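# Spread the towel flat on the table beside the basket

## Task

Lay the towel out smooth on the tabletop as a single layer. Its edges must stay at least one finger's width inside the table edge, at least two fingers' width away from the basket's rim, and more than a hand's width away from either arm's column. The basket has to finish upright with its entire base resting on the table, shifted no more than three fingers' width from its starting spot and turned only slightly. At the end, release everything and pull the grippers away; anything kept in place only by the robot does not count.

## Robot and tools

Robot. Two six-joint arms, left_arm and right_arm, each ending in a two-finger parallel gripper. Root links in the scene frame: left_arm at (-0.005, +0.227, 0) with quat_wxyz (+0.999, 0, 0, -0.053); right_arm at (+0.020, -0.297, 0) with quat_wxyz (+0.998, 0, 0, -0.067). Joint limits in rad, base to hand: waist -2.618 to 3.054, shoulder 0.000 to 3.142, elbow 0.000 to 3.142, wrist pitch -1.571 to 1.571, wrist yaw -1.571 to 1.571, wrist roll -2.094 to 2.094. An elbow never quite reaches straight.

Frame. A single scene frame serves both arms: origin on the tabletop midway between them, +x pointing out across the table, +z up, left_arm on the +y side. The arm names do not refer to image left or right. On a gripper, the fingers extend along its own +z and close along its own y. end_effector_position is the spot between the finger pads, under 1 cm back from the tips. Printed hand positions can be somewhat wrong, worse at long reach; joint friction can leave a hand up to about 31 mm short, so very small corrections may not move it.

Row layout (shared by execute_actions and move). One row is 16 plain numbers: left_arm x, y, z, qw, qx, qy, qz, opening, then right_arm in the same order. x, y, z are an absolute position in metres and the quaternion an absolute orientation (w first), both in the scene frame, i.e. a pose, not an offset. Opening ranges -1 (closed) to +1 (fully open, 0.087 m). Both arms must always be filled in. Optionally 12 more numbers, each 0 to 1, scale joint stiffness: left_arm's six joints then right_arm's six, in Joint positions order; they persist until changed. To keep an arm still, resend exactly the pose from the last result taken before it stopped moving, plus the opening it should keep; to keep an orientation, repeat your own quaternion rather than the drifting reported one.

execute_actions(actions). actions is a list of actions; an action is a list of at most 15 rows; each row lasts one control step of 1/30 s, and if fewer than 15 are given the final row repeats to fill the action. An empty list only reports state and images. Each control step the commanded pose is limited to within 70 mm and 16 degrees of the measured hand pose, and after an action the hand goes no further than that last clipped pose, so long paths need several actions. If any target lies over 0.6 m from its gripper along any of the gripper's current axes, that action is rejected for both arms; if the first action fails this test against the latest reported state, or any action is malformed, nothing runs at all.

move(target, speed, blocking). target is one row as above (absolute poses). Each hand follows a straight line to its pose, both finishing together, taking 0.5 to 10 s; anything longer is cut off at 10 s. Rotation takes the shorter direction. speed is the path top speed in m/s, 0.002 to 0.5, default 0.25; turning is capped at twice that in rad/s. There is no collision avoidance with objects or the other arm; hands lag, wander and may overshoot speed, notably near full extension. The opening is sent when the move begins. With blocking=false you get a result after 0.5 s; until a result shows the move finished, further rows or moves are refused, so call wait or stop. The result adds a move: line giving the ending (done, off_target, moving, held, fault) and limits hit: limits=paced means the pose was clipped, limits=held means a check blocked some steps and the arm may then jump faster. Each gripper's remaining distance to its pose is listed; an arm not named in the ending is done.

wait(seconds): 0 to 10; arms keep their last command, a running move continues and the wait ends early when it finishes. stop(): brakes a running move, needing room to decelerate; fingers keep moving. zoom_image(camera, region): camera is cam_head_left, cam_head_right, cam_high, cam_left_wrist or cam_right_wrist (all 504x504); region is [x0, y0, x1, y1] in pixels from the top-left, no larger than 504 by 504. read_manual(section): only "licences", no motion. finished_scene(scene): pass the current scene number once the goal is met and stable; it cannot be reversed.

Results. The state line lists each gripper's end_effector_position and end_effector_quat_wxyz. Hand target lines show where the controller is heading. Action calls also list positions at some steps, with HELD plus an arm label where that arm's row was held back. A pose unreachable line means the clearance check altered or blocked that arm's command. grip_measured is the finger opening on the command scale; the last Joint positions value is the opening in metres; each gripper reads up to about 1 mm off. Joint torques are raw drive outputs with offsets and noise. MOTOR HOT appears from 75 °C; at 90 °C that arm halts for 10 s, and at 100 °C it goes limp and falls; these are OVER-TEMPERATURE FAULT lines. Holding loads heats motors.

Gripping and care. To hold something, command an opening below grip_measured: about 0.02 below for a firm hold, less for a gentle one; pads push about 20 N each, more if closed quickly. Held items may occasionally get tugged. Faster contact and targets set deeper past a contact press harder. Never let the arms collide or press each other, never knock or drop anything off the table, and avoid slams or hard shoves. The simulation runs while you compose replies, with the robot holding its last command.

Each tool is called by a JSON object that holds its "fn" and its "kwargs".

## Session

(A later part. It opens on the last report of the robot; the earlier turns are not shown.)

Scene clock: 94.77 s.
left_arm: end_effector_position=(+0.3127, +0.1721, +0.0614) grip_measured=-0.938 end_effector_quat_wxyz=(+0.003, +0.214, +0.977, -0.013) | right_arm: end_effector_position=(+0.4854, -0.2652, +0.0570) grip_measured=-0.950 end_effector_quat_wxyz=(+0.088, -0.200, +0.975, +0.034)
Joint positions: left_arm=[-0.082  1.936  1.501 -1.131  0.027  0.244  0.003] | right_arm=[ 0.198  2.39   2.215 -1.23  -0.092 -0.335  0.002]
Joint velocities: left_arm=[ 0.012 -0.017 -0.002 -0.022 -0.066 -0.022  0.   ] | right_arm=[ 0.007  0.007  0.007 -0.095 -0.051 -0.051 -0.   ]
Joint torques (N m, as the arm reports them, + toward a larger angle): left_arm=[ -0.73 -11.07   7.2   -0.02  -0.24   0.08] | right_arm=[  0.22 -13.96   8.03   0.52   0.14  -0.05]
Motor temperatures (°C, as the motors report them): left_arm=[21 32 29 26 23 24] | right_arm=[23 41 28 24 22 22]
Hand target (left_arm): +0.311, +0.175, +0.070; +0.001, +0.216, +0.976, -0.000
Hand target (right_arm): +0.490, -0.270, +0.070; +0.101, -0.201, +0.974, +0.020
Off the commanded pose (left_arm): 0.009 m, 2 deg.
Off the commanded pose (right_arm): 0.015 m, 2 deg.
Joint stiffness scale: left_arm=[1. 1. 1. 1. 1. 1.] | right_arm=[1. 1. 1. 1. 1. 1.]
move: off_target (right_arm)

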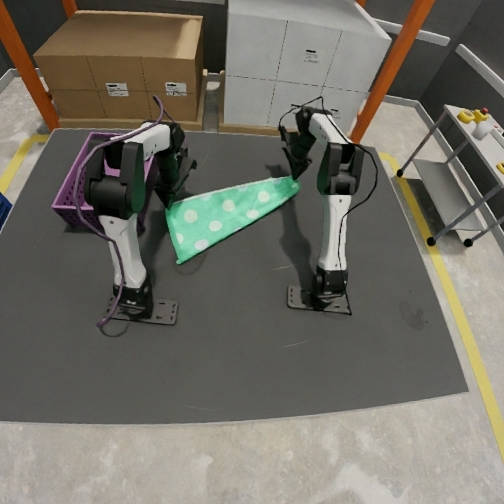

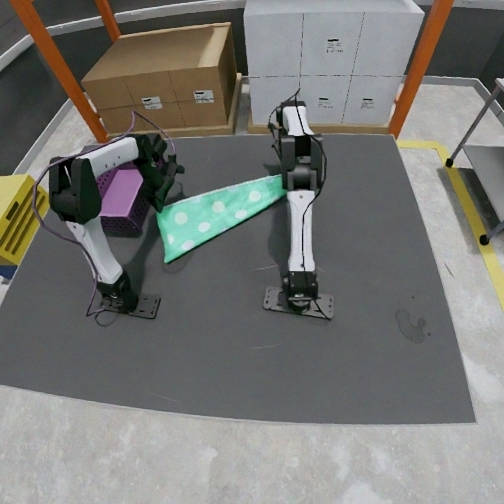

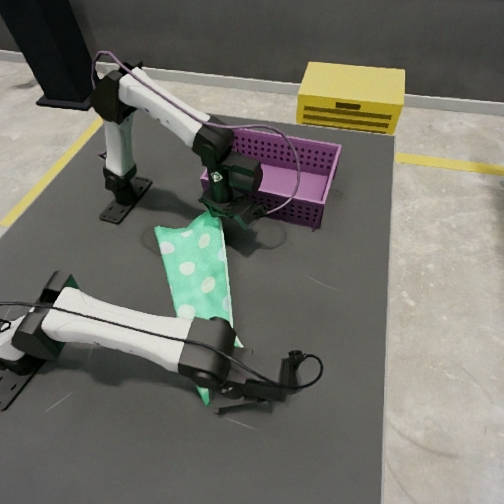

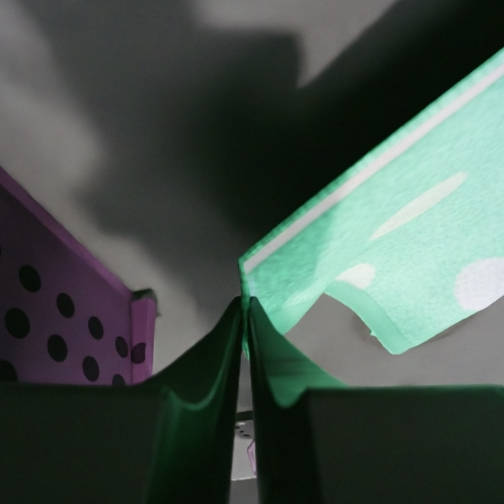

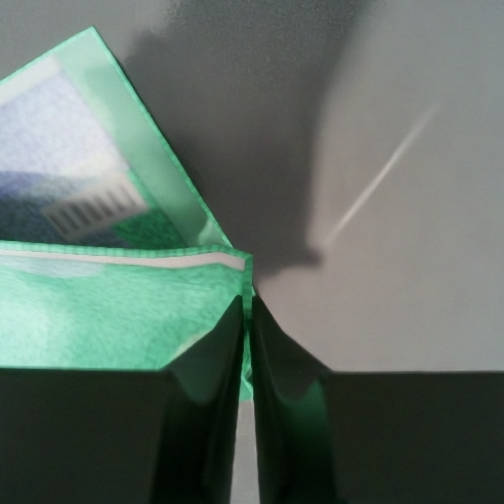

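{"fn": "move", "kwargs": {"target": [0.30,0.12,0.31,0.2,0.05,0.97,0,-1,0.30,-0.35,0.31,0.2,-0.05,0.97,0,-1], "speed": 0.15}}

Scene clock: 103.90 s.
left_arm: end_effector_position=(+0.3079, +0.1146, +0.3050) grip_measured=-0.938 end_effector_quat_wxyz=(+0.258, +0.051, +0.964, -0.031) | right_arm: end_effector_position=(+0.2996, -0.3477, +0.3004) grip_measured=-0.951 end_effector_quat_wxyz=(+0.243, -0.049, +0.969, -0.008)
Joint positions: left_arm=[-0.262  1.704  2.186 -1.535 -0.098 -0.235  0.003] | right_arm=[-0.067  1.54   2.003 -1.552 -0.102 -0.278  0.002]
Joint velocities: left_arm=[-0.007 -0.027 -0.017 -0.007 -0.022  0.037 -0.001] | right_arm=[ 0.007  0.012  0.012 -0.022 -0.007 -0.022  0.   ]
Joint torques (N m, as the arm reports them, + toward a larger angle): left_arm=[-0.68 -7.94  6.31  1.16 -0.32  0.03] | right_arm=[-0.47 -5.28  7.09  0.97 -0.02 -0.04]
Motor temperatures (°C, as the motors report them): left_arm=[21 33 30 26 23 24] | right_arm=[23 43 29 24 22 22]
Hand target (left_arm): +0.304, +0.118, +0.311; +0.265, +0.049, +0.963, -0.022
Hand target (right_arm): +0.298, -0.352, +0.307; +0.251, -0.046, +0.967, -0.016
Off the commanded pose (left_arm): 0.011 m, 8 deg.
Off the commanded pose (right_arm): 0.010 m, 5 deg.
Joint stiffness scale: left_arm=[1. 1. 1. 1. 1. 1.] | right_arm=[1. 1. 1. 1. 1. 1.]
joint sent to its limit (left arm) — the command would take joint 4 (wrist pitch) past its lower limit, so that joint was sent only as far as its limit.
joint sent to its limit (right arm) — the command would take joint 4 (wrist pitch) past its lower limit, so that joint was sent only as far as its limit.
move: off_target (left_arm, right_arm)

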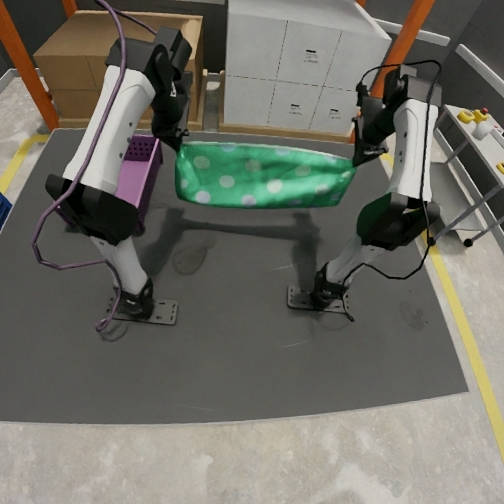

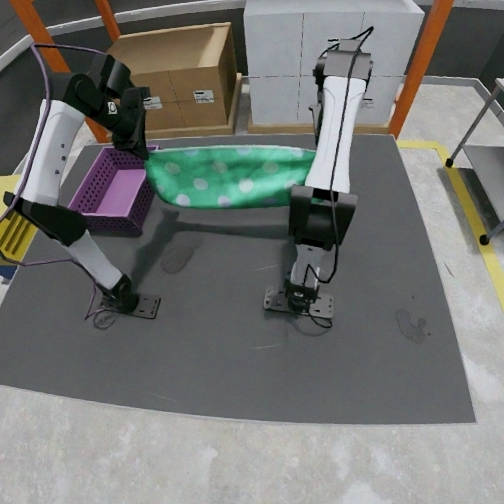

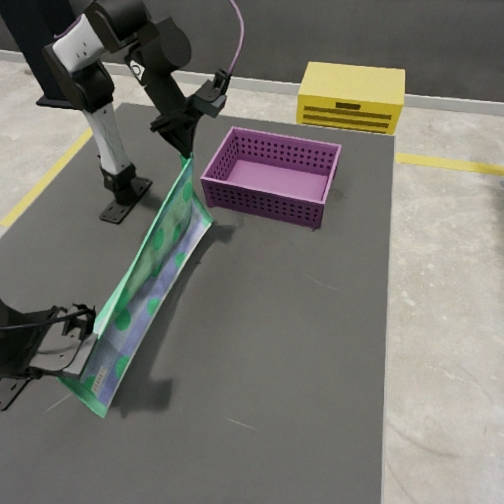

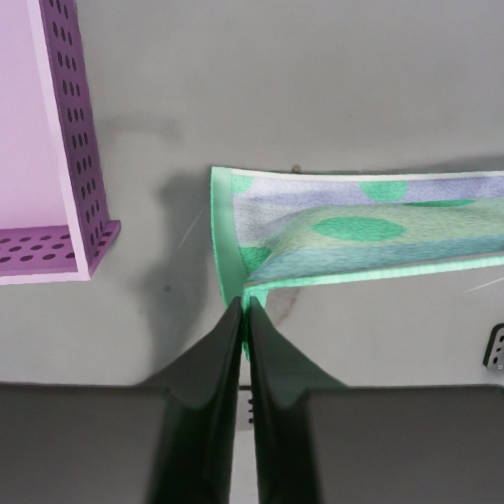

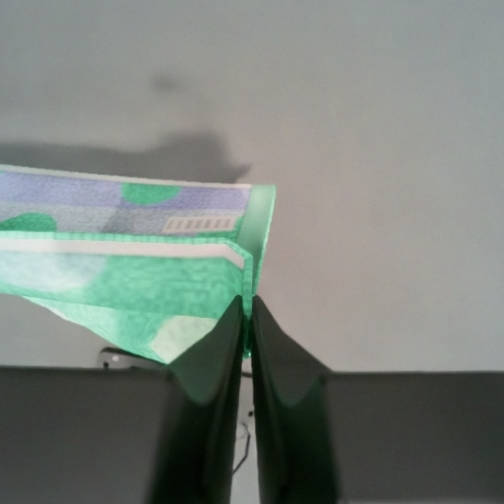

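{"fn": "move", "kwargs": {"target": [0.2,0.11,0.24,0.15,0.05,0.98,0,-1,0.2,-0.36,0.24,0.15,-0.05,0.98,0,-1], "speed": 0.15}}

{"fn": "move", "kwargs": {"target": [0.42,0.11,0.12,0.15,0.05,0.98,0,-1,0.42,-0.36,0.12,0.15,-0.05,0.98,0,-1], "speed": 0.15}}

Scene clock: 119.50 s.
left_arm: end_effector_position=(+0.2058, +0.1043, +0.2435) grip_measured=-0.938 end_effector_quat_wxyz=(+0.157, +0.051, +0.986, -0.012) | right_arm: end_effector_position=(+0.2058, -0.3590, +0.2395) grip_measured=-0.951 end_effector_quat_wxyz=(+0.156, -0.051, +0.986, +0.002)
Joint positions: left_arm=[-0.442  1.441  1.692 -1.53  -0.126 -0.425  0.003] | right_arm=[-0.209  1.27   1.546 -1.558 -0.123 -0.429  0.002]
Joint velocities: left_arm=[ 0.007 -0.002 -0.022  0.007  0.007 -0.007 -0.   ] | right_arm=[-0.017  0.007  0.007 -0.037 -0.022 -0.081 -0.   ]
Joint torques (N m, as the arm reports them, + toward a larger angle): left_arm=[-0.81 -6.45  3.95  0.76 -0.28  0.05] | right_arm=[-0.41 -4.27  4.56  0.73 -0.03 -0.14]
Motor temperatures (°C, as the motors report them): left_arm=[21 32 30 27 23 24] | right_arm=[23 39 30 24 22 22]
Hand target (left_arm): +0.199, +0.110, +0.241; +0.153, +0.052, +0.987, +0.001
Hand target (right_arm): +0.201, -0.361, +0.238; +0.153, -0.051, +0.987, -0.002
Off the commanded pose (left_arm): 0.009 m, 2 deg.
Off the commanded pose (right_arm): 0.006 m, 1 deg.
Joint stiffness scale: left_arm=[1. 1. 1. 1. 1. 1.] | right_arm=[1. 1. 1. 1. 1. 1.]
joint sent to its limit (right arm) — the command would take joint 4 (wrist pitch) past its lower limit, so that joint was sent only as far as its limit.
move: done

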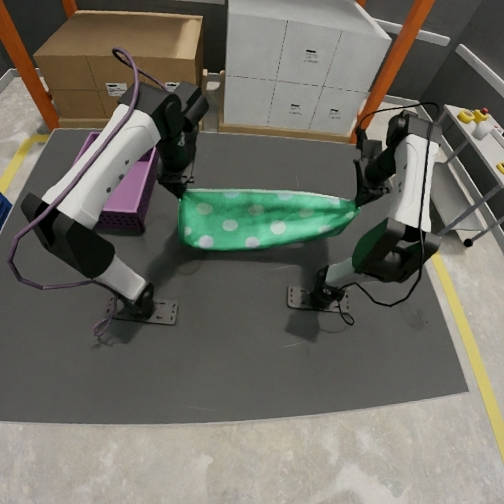

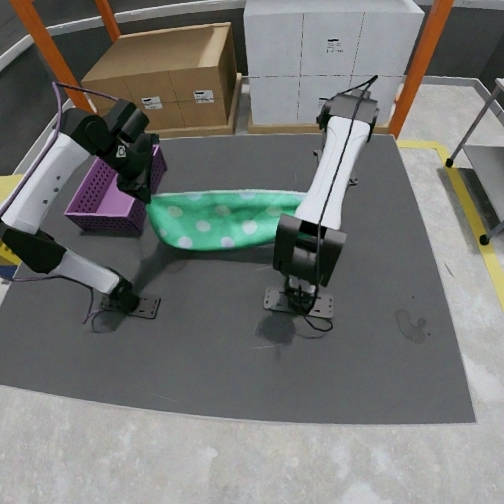

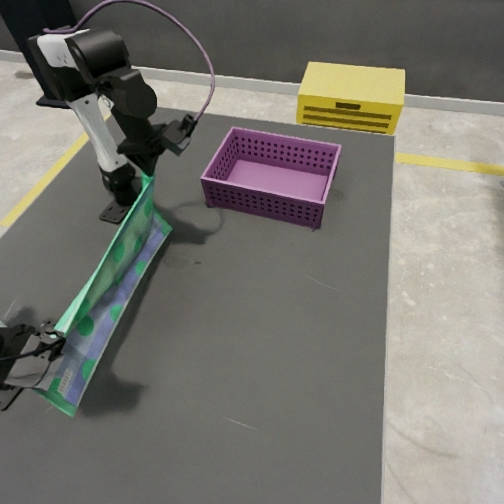

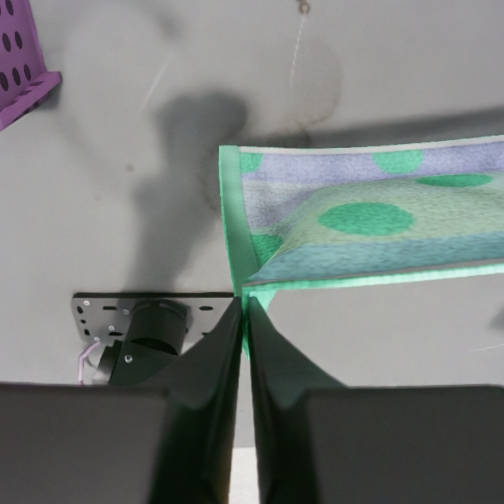

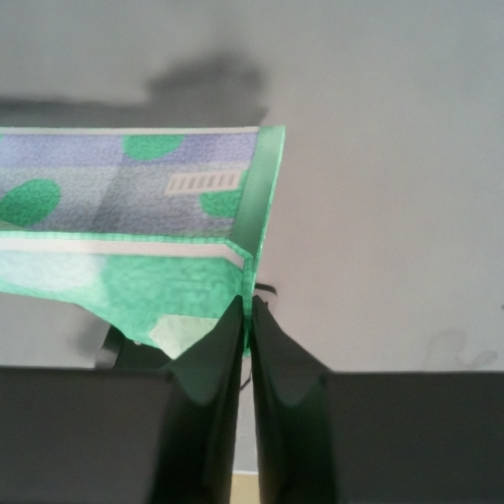

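Scene clock: 121.70 s.
left_arm: end_effector_position=(+0.4115, +0.1057, +0.1151) grip_measured=-0.938 end_effector_quat_wxyz=(+0.144, +0.053, +0.988, -0.002) | right_arm: end_effector_position=(+0.4105, -0.3540, +0.1164) grip_measured=-0.951 end_effector_quat_wxyz=(+0.134, -0.051, +0.990, +0.014)
Joint positions: left_arm=[-0.187  2.097  1.954 -1.146 -0.064 -0.176  0.003] | right_arm=[-0.021  1.951  1.749 -1.11  -0.082 -0.247  0.002]
Joint velocities: left_arm=[ 0.002 -0.007  0.002 -0.037 -0.051 -0.154 -0.   ] | right_arm=[-0.017 -0.002  0.007  0.051 -0.037  0.022  0.001]
Joint torques (N m, as the arm reports them, + toward a larger angle): left_arm=[  0.81 -11.64   7.73   0.85  -0.03   0.14] | right_arm=[ 0.56 -9.66  8.15  0.85  0.12  0.02]
Motor temperatures (°C, as the motors report them): left_arm=[21 32 31 27 23 24] | right_arm=[23 39 30 24 22 22]
Hand target (left_arm): +0.418, +0.110, +0.117; +0.150, +0.050, +0.987, +0.000
Hand target (right_arm): +0.421, -0.357, +0.123; +0.153, -0.050, +0.987, +0.001
Off the commanded pose (left_arm): 0.011 m, 1 deg.
Off the commanded pose (right_arm): 0.012 m, 2 deg.
Joint stiffness scale: left_arm=[1. 1. 1. 1. 1. 1.] | right_arm=[1. 1. 1. 1. 1. 1.]
move: off_target (left_arm, right_arm)

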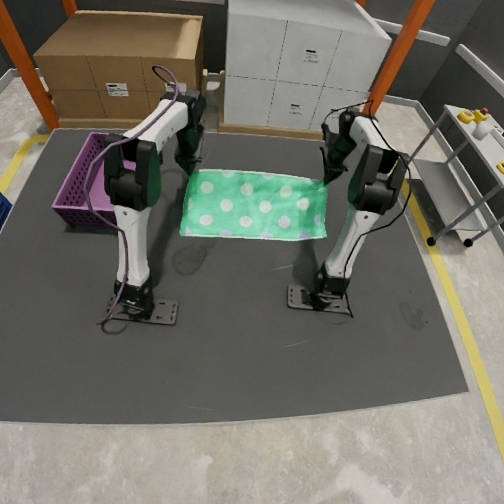

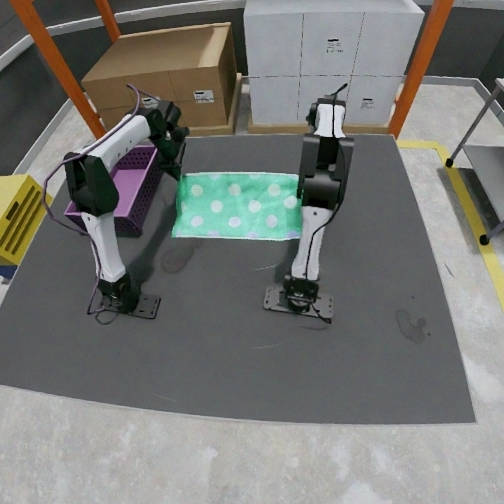

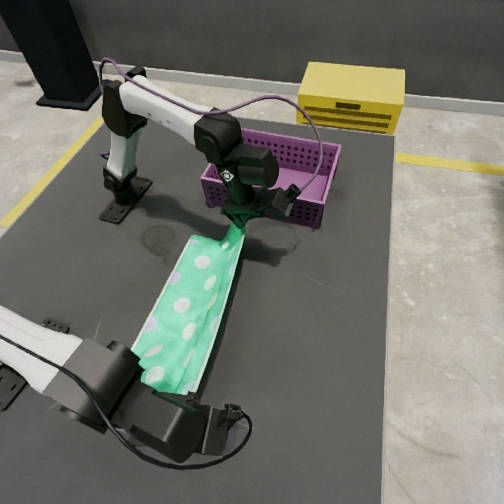

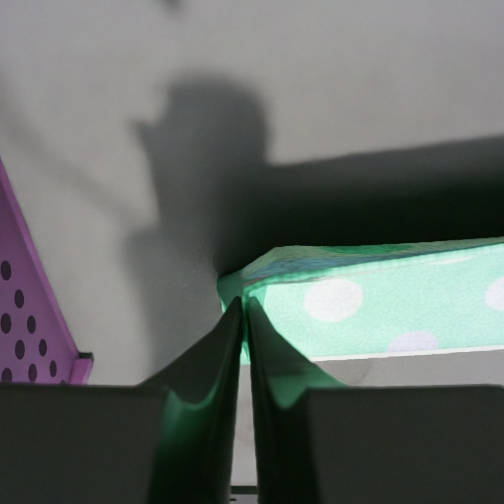

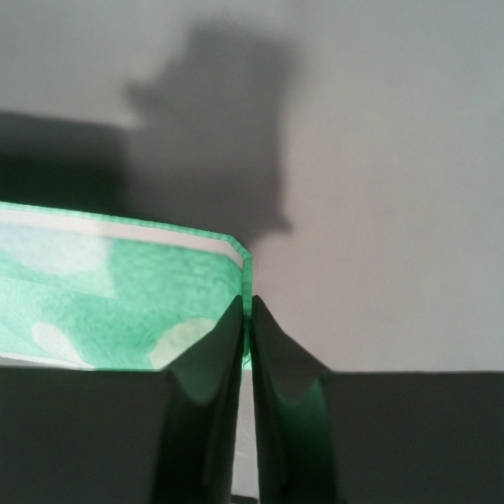

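Unfolded. Lay down.

{"fn": "move", "kwargs": {"target": [0.5,0.11,0.025,0.1,0.05,0.99,0,-1,0.49,-0.365,0.03,0.1,-0.05,0.99,0,-1], "speed": 0.1}}

{"fn": "execute_actions", "kwargs": {"actions": [[[0.5,0.11,0.025,0.1,0.05,0.99,0,-0.5,0.49,-0.365,0.03,0.1,-0.05,0.99,0,-0.5]],[[0.5,0.11,0.06,0.1,0.05,0.99,0,0,0.49,-0.365,0.065,0.1,-0.05,0.99,0,0]]]}}

{"fn": "move", "kwargs": {"target": [0.2,0.2,0.24,0.15,0,0.98,0,0,0.2,-0.45,0.24,0.15,-0.2,0.96,0,0]}}

Scene clock: 131.93 s.
left_arm: end_effector_position=(+0.5004, +0.1001, +0.0292) grip_measured=-0.938 end_effector_quat_wxyz=(+0.113, +0.054, +0.992, -0.007) | right_arm: end_effector_position=(+0.4878, -0.3614, +0.0259) grip_measured=-0.951 end_effector_quat_wxyz=(+0.096, -0.051, +0.994, +0.012)
Joint positions: left_arm=[-0.14   2.719  2.718 -1.345 -0.029 -0.133  0.003] | right_arm=[-0.003  2.399  2.106 -1.093 -0.059 -0.236  0.002]
Joint velocities: left_arm=[-0.002  0.032  0.032 -0.081 -0.081 -0.066  0.   ] | right_arm=[-0.002 -0.007 -0.017 -0.022  0.022 -0.007 -0.001]
Joint torques (N m, as the arm reports them, + toward a larger angle): left_arm=[  1.07 -14.58   7.49   0.52  -0.06   0.15] | right_arm=[  0.52 -12.74   8.05   0.53   0.18   0.03]
Motor temperatures (°C, as the motors report them): left_arm=[21 35 32 27 23 24] | right_arm=[23 40 31 24 22 22]
Hand target (left_arm): +0.499, +0.110, +0.024; +0.102, +0.051, +0.994, -0.000
Hand target (right_arm): +0.491, -0.364, +0.031; +0.101, -0.051, +0.994, +0.000
Off the commanded pose (left_arm): 0.011 m, 2 deg.
Off the commanded pose (right_arm): 0.006 m, 1 deg.
Joint stiffness scale: left_arm=[1. 1. 1. 1. 1. 1.] | right_arm=[1. 1. 1. 1. 1. 1.]
move: off_target (left_arm)

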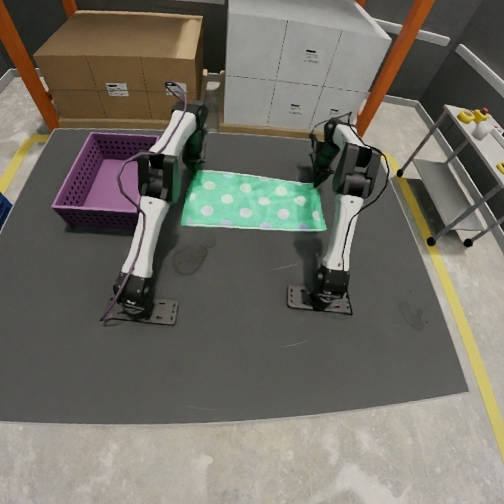

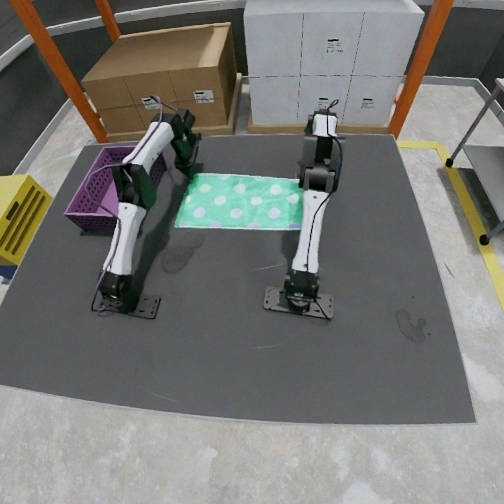

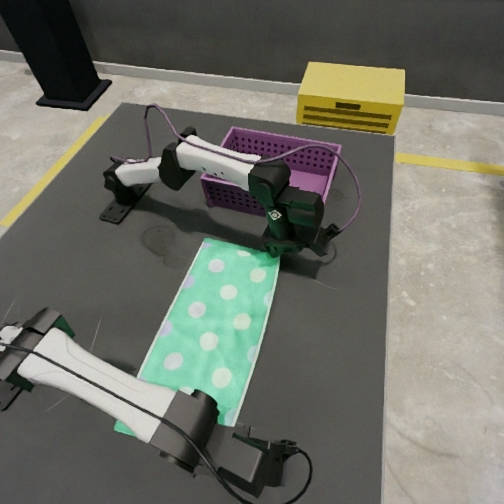

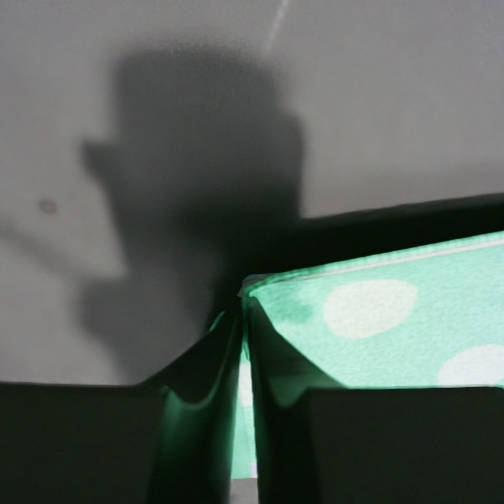

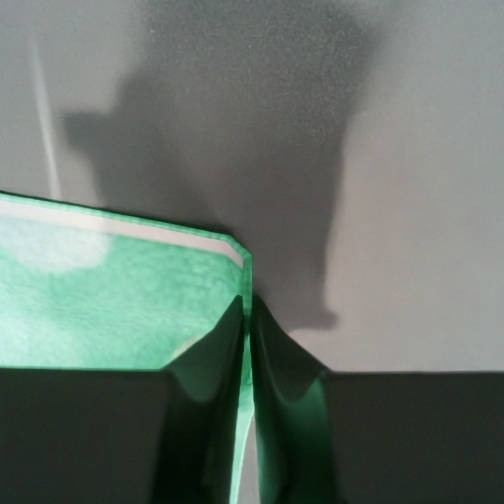

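Scene clock: 132.93 s.
left_arm: end_effector_position=(+0.5001, +0.1038, +0.0551) grip_measured=+0.000 end_effector_quat_wxyz=(+0.125, +0.052, +0.991, -0.008) | right_arm: end_effector_position=(+0.4904, -0.3647, +0.0586) grip_measured=+0.000 end_effector_quat_wxyz=(+0.100, -0.051, +0.994, +0.003)
Joint positions: left_arm=[-0.133  2.727  2.841 -1.435 -0.029 -0.13   0.044] | right_arm=[-0.003  2.402  2.242 -1.214 -0.043 -0.236  0.044]
Joint velocities: left_arm=[ 0.017  0.017 -0.007 -0.066 -0.066 -0.066  0.   ] | right_arm=[ 0.002  0.002 -0.007 -0.139 -0.022  0.051  0.   ]
Joint torques (N m, as the arm reports them, + toward a larger angle): left_arm=[  0.55 -16.24   7.03   0.63  -0.04   0.11] | right_arm=[  0.4  -13.01   7.92   0.5   -0.01   0.  ]
Motor temperatures (°C, as the motors report them): left_arm=[21 35 32 27 23 24] | right_arm=[23 40 31 24 22 22]
Hand target (left_arm): +0.500, +0.110, +0.060; +0.126, +0.050, +0.991, -0.005
Hand target (right_arm): +0.490, -0.365, +0.065; +0.101, -0.050, +0.994, -0.000
Off the commanded pose (left_arm): 0.008 m, 3 deg.
Off the commanded pose (right_arm): 0.006 m, 0 deg.
Joint stiffness scale: left_arm=[1. 1. 1. 1. 1. 1.] | right_arm=[1. 1. 1. 1. 1. 1.]
elbow stopped short (left arm): the move would have taken joint 3 (elbow) straighter than the controller allows; a more bent joint 3 avoids this.
Step readings (end_effector_position; steps 1 to 15: 1st action; 16 to 30: 2nd action):
0: left_arm (+0.5004, +0.1001, +0.0292) | right_arm (+0.4878, -0.3614, +0.0259)
1: left_arm (+0.5003, +0.1001, +0.0291) | right_arm (+0.4877, -0.3616, +0.0259)
2: left_arm (+0.5004, +0.1003, +0.0290) | right_arm (+0.4877, -0.3621, +0.0259)
4: left_arm (+0.5008, +0.1013, +0.0289) | right_arm (+0.4875, -0.3629, +0.0259)
8: left_arm (+0.5011, +0.1033, +0.0295) | right_arm (+0.4874, -0.3637, +0.0259)
15: left_arm (+0.5005, +0.1037, +0.0297) | right_arm (+0.4874, -0.3642, +0.0259)
16: left_arm (+0.5002, +0.1037, +0.0321) | right_arm (+0.4871, -0.3642, +0.0290)
17: left_arm (+0.4995, +0.1039, +0.0351) | right_arm (+0.4870, -0.3642, +0.0329)
19: left_arm (+0.5007, +0.1036, +0.0436) | right_arm (+0.4914, -0.3648, +0.0446)
23: left_arm (+0.5023, +0.1032, +0.0548) | right_arm (+0.4971, -0.3656, +0.0581)
30: end_effector_position above

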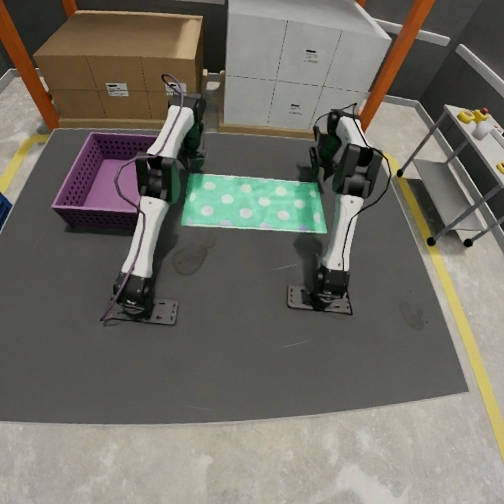

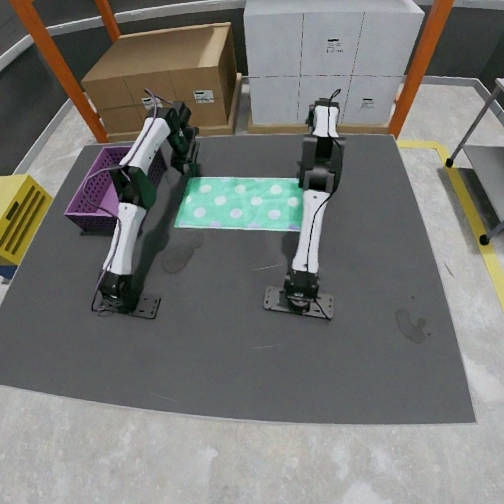

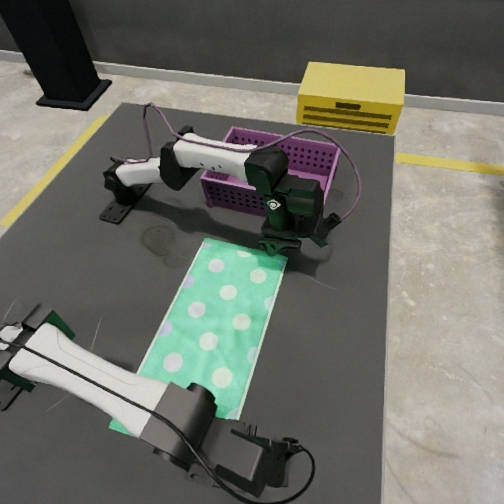

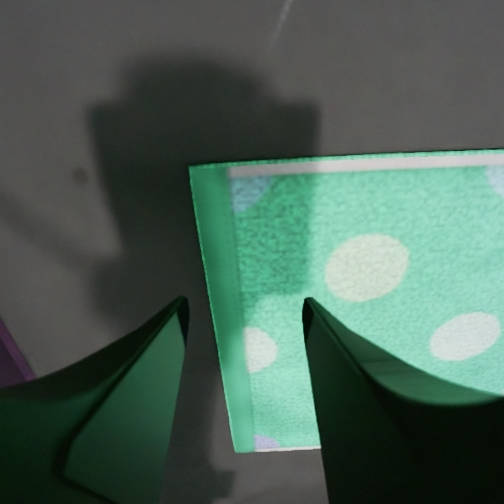

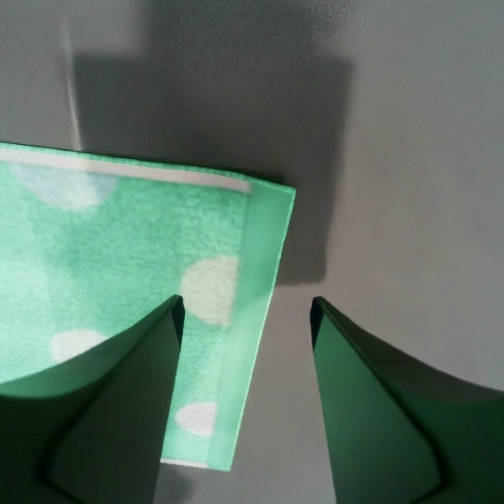

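Scene clock: 135.03 s.
left_arm: end_effector_position=(+0.2077, +0.1990, +0.2443) grip_measured=+0.000 end_effector_quat_wxyz=(+0.156, +0.002, +0.988, -0.003) | right_arm: end_effector_position=(+0.2006, -0.4532, +0.2308) grip_measured=+0.000 end_effector_quat_wxyz=(+0.155, -0.196, +0.968, -0.024)
Joint positions: left_arm=[-0.029  1.334  1.609 -1.534 -0.034 -0.125  0.044] | right_arm=[-0.584  1.39   1.595 -1.546 -0.216 -1.092  0.044]
Joint velocities: left_arm=[ 0.002  0.007 -0.012 -0.022 -0.051  0.007 -0.   ] | right_arm=[-0.012 -0.007 -0.002 -0.022  0.007  0.007  0.001]
Joint torques (N m, as the arm reports them, + toward a larger angle): left_arm=[ 0.76 -4.33  5.71  0.8  -0.02  0.11] | right_arm=[-0.16 -4.87  6.86  0.55 -0.29 -0.04]
Motor temperatures (°C, as the motors report them): left_arm=[21 36 32 27 23 24] | right_arm=[23 40 31 24 22 22]
Hand target (left_arm): +0.203, +0.202, +0.244; +0.151, -0.001, +0.989, -0.000
Hand target (right_arm): +0.199, -0.452, +0.236; +0.159, -0.198, +0.967, -0.026
Off the commanded pose (left_arm): 0.009 m, 1 deg.
Off the commanded pose (right_arm): 0.010 m, 3 deg.
Joint stiffness scale: left_arm=[1. 1. 1. 1. 1. 1.] | right_arm=[1. 1. 1. 1. 1. 1.]
joint sent to its limit (right arm) — the command would take joint 4 (wrist pitch) past its lower limit, so that joint was sent only as far as its limit.
move: off_target (right_arm)

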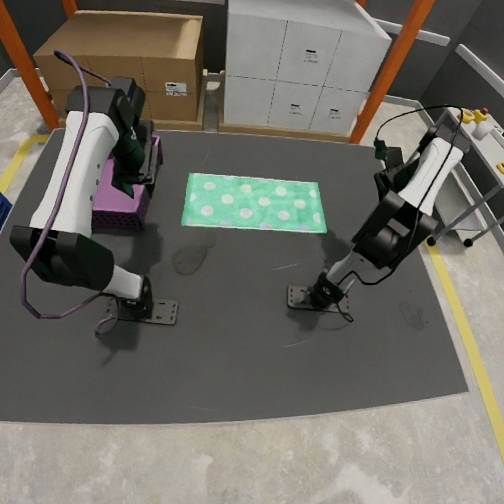

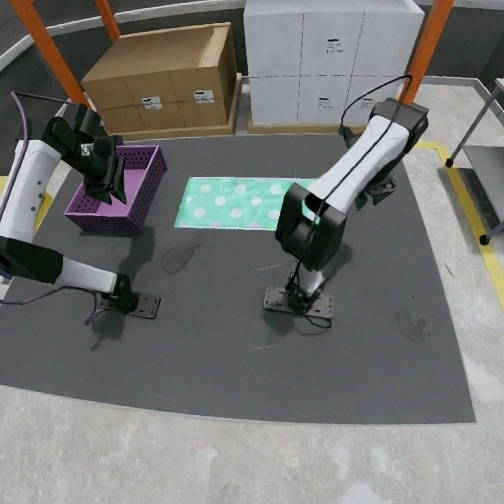

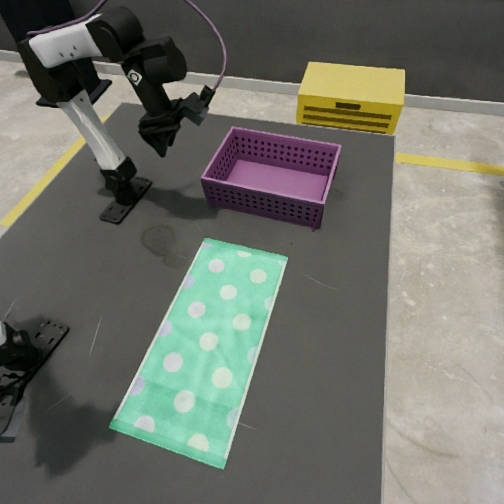

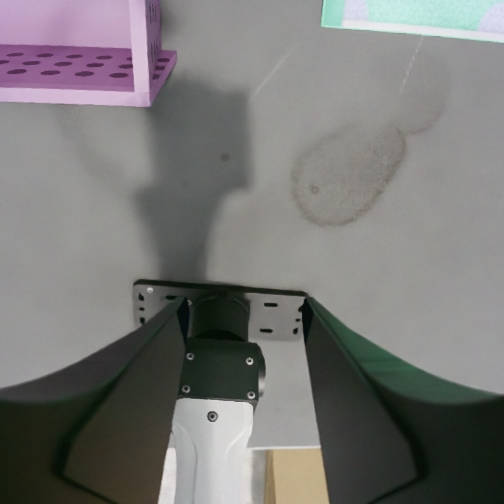

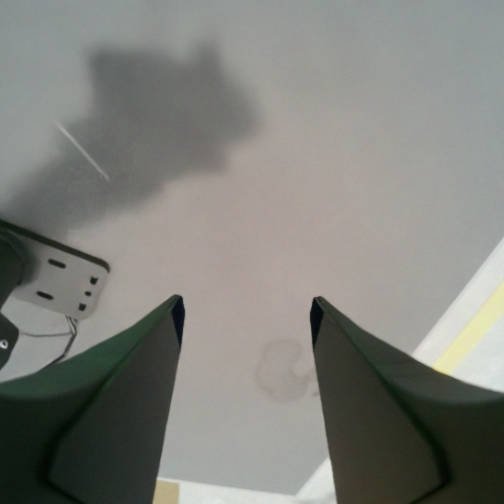

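{"fn": "finished_scene", "kwargs": {"scene": 1}}

The scene is finished: the task was done.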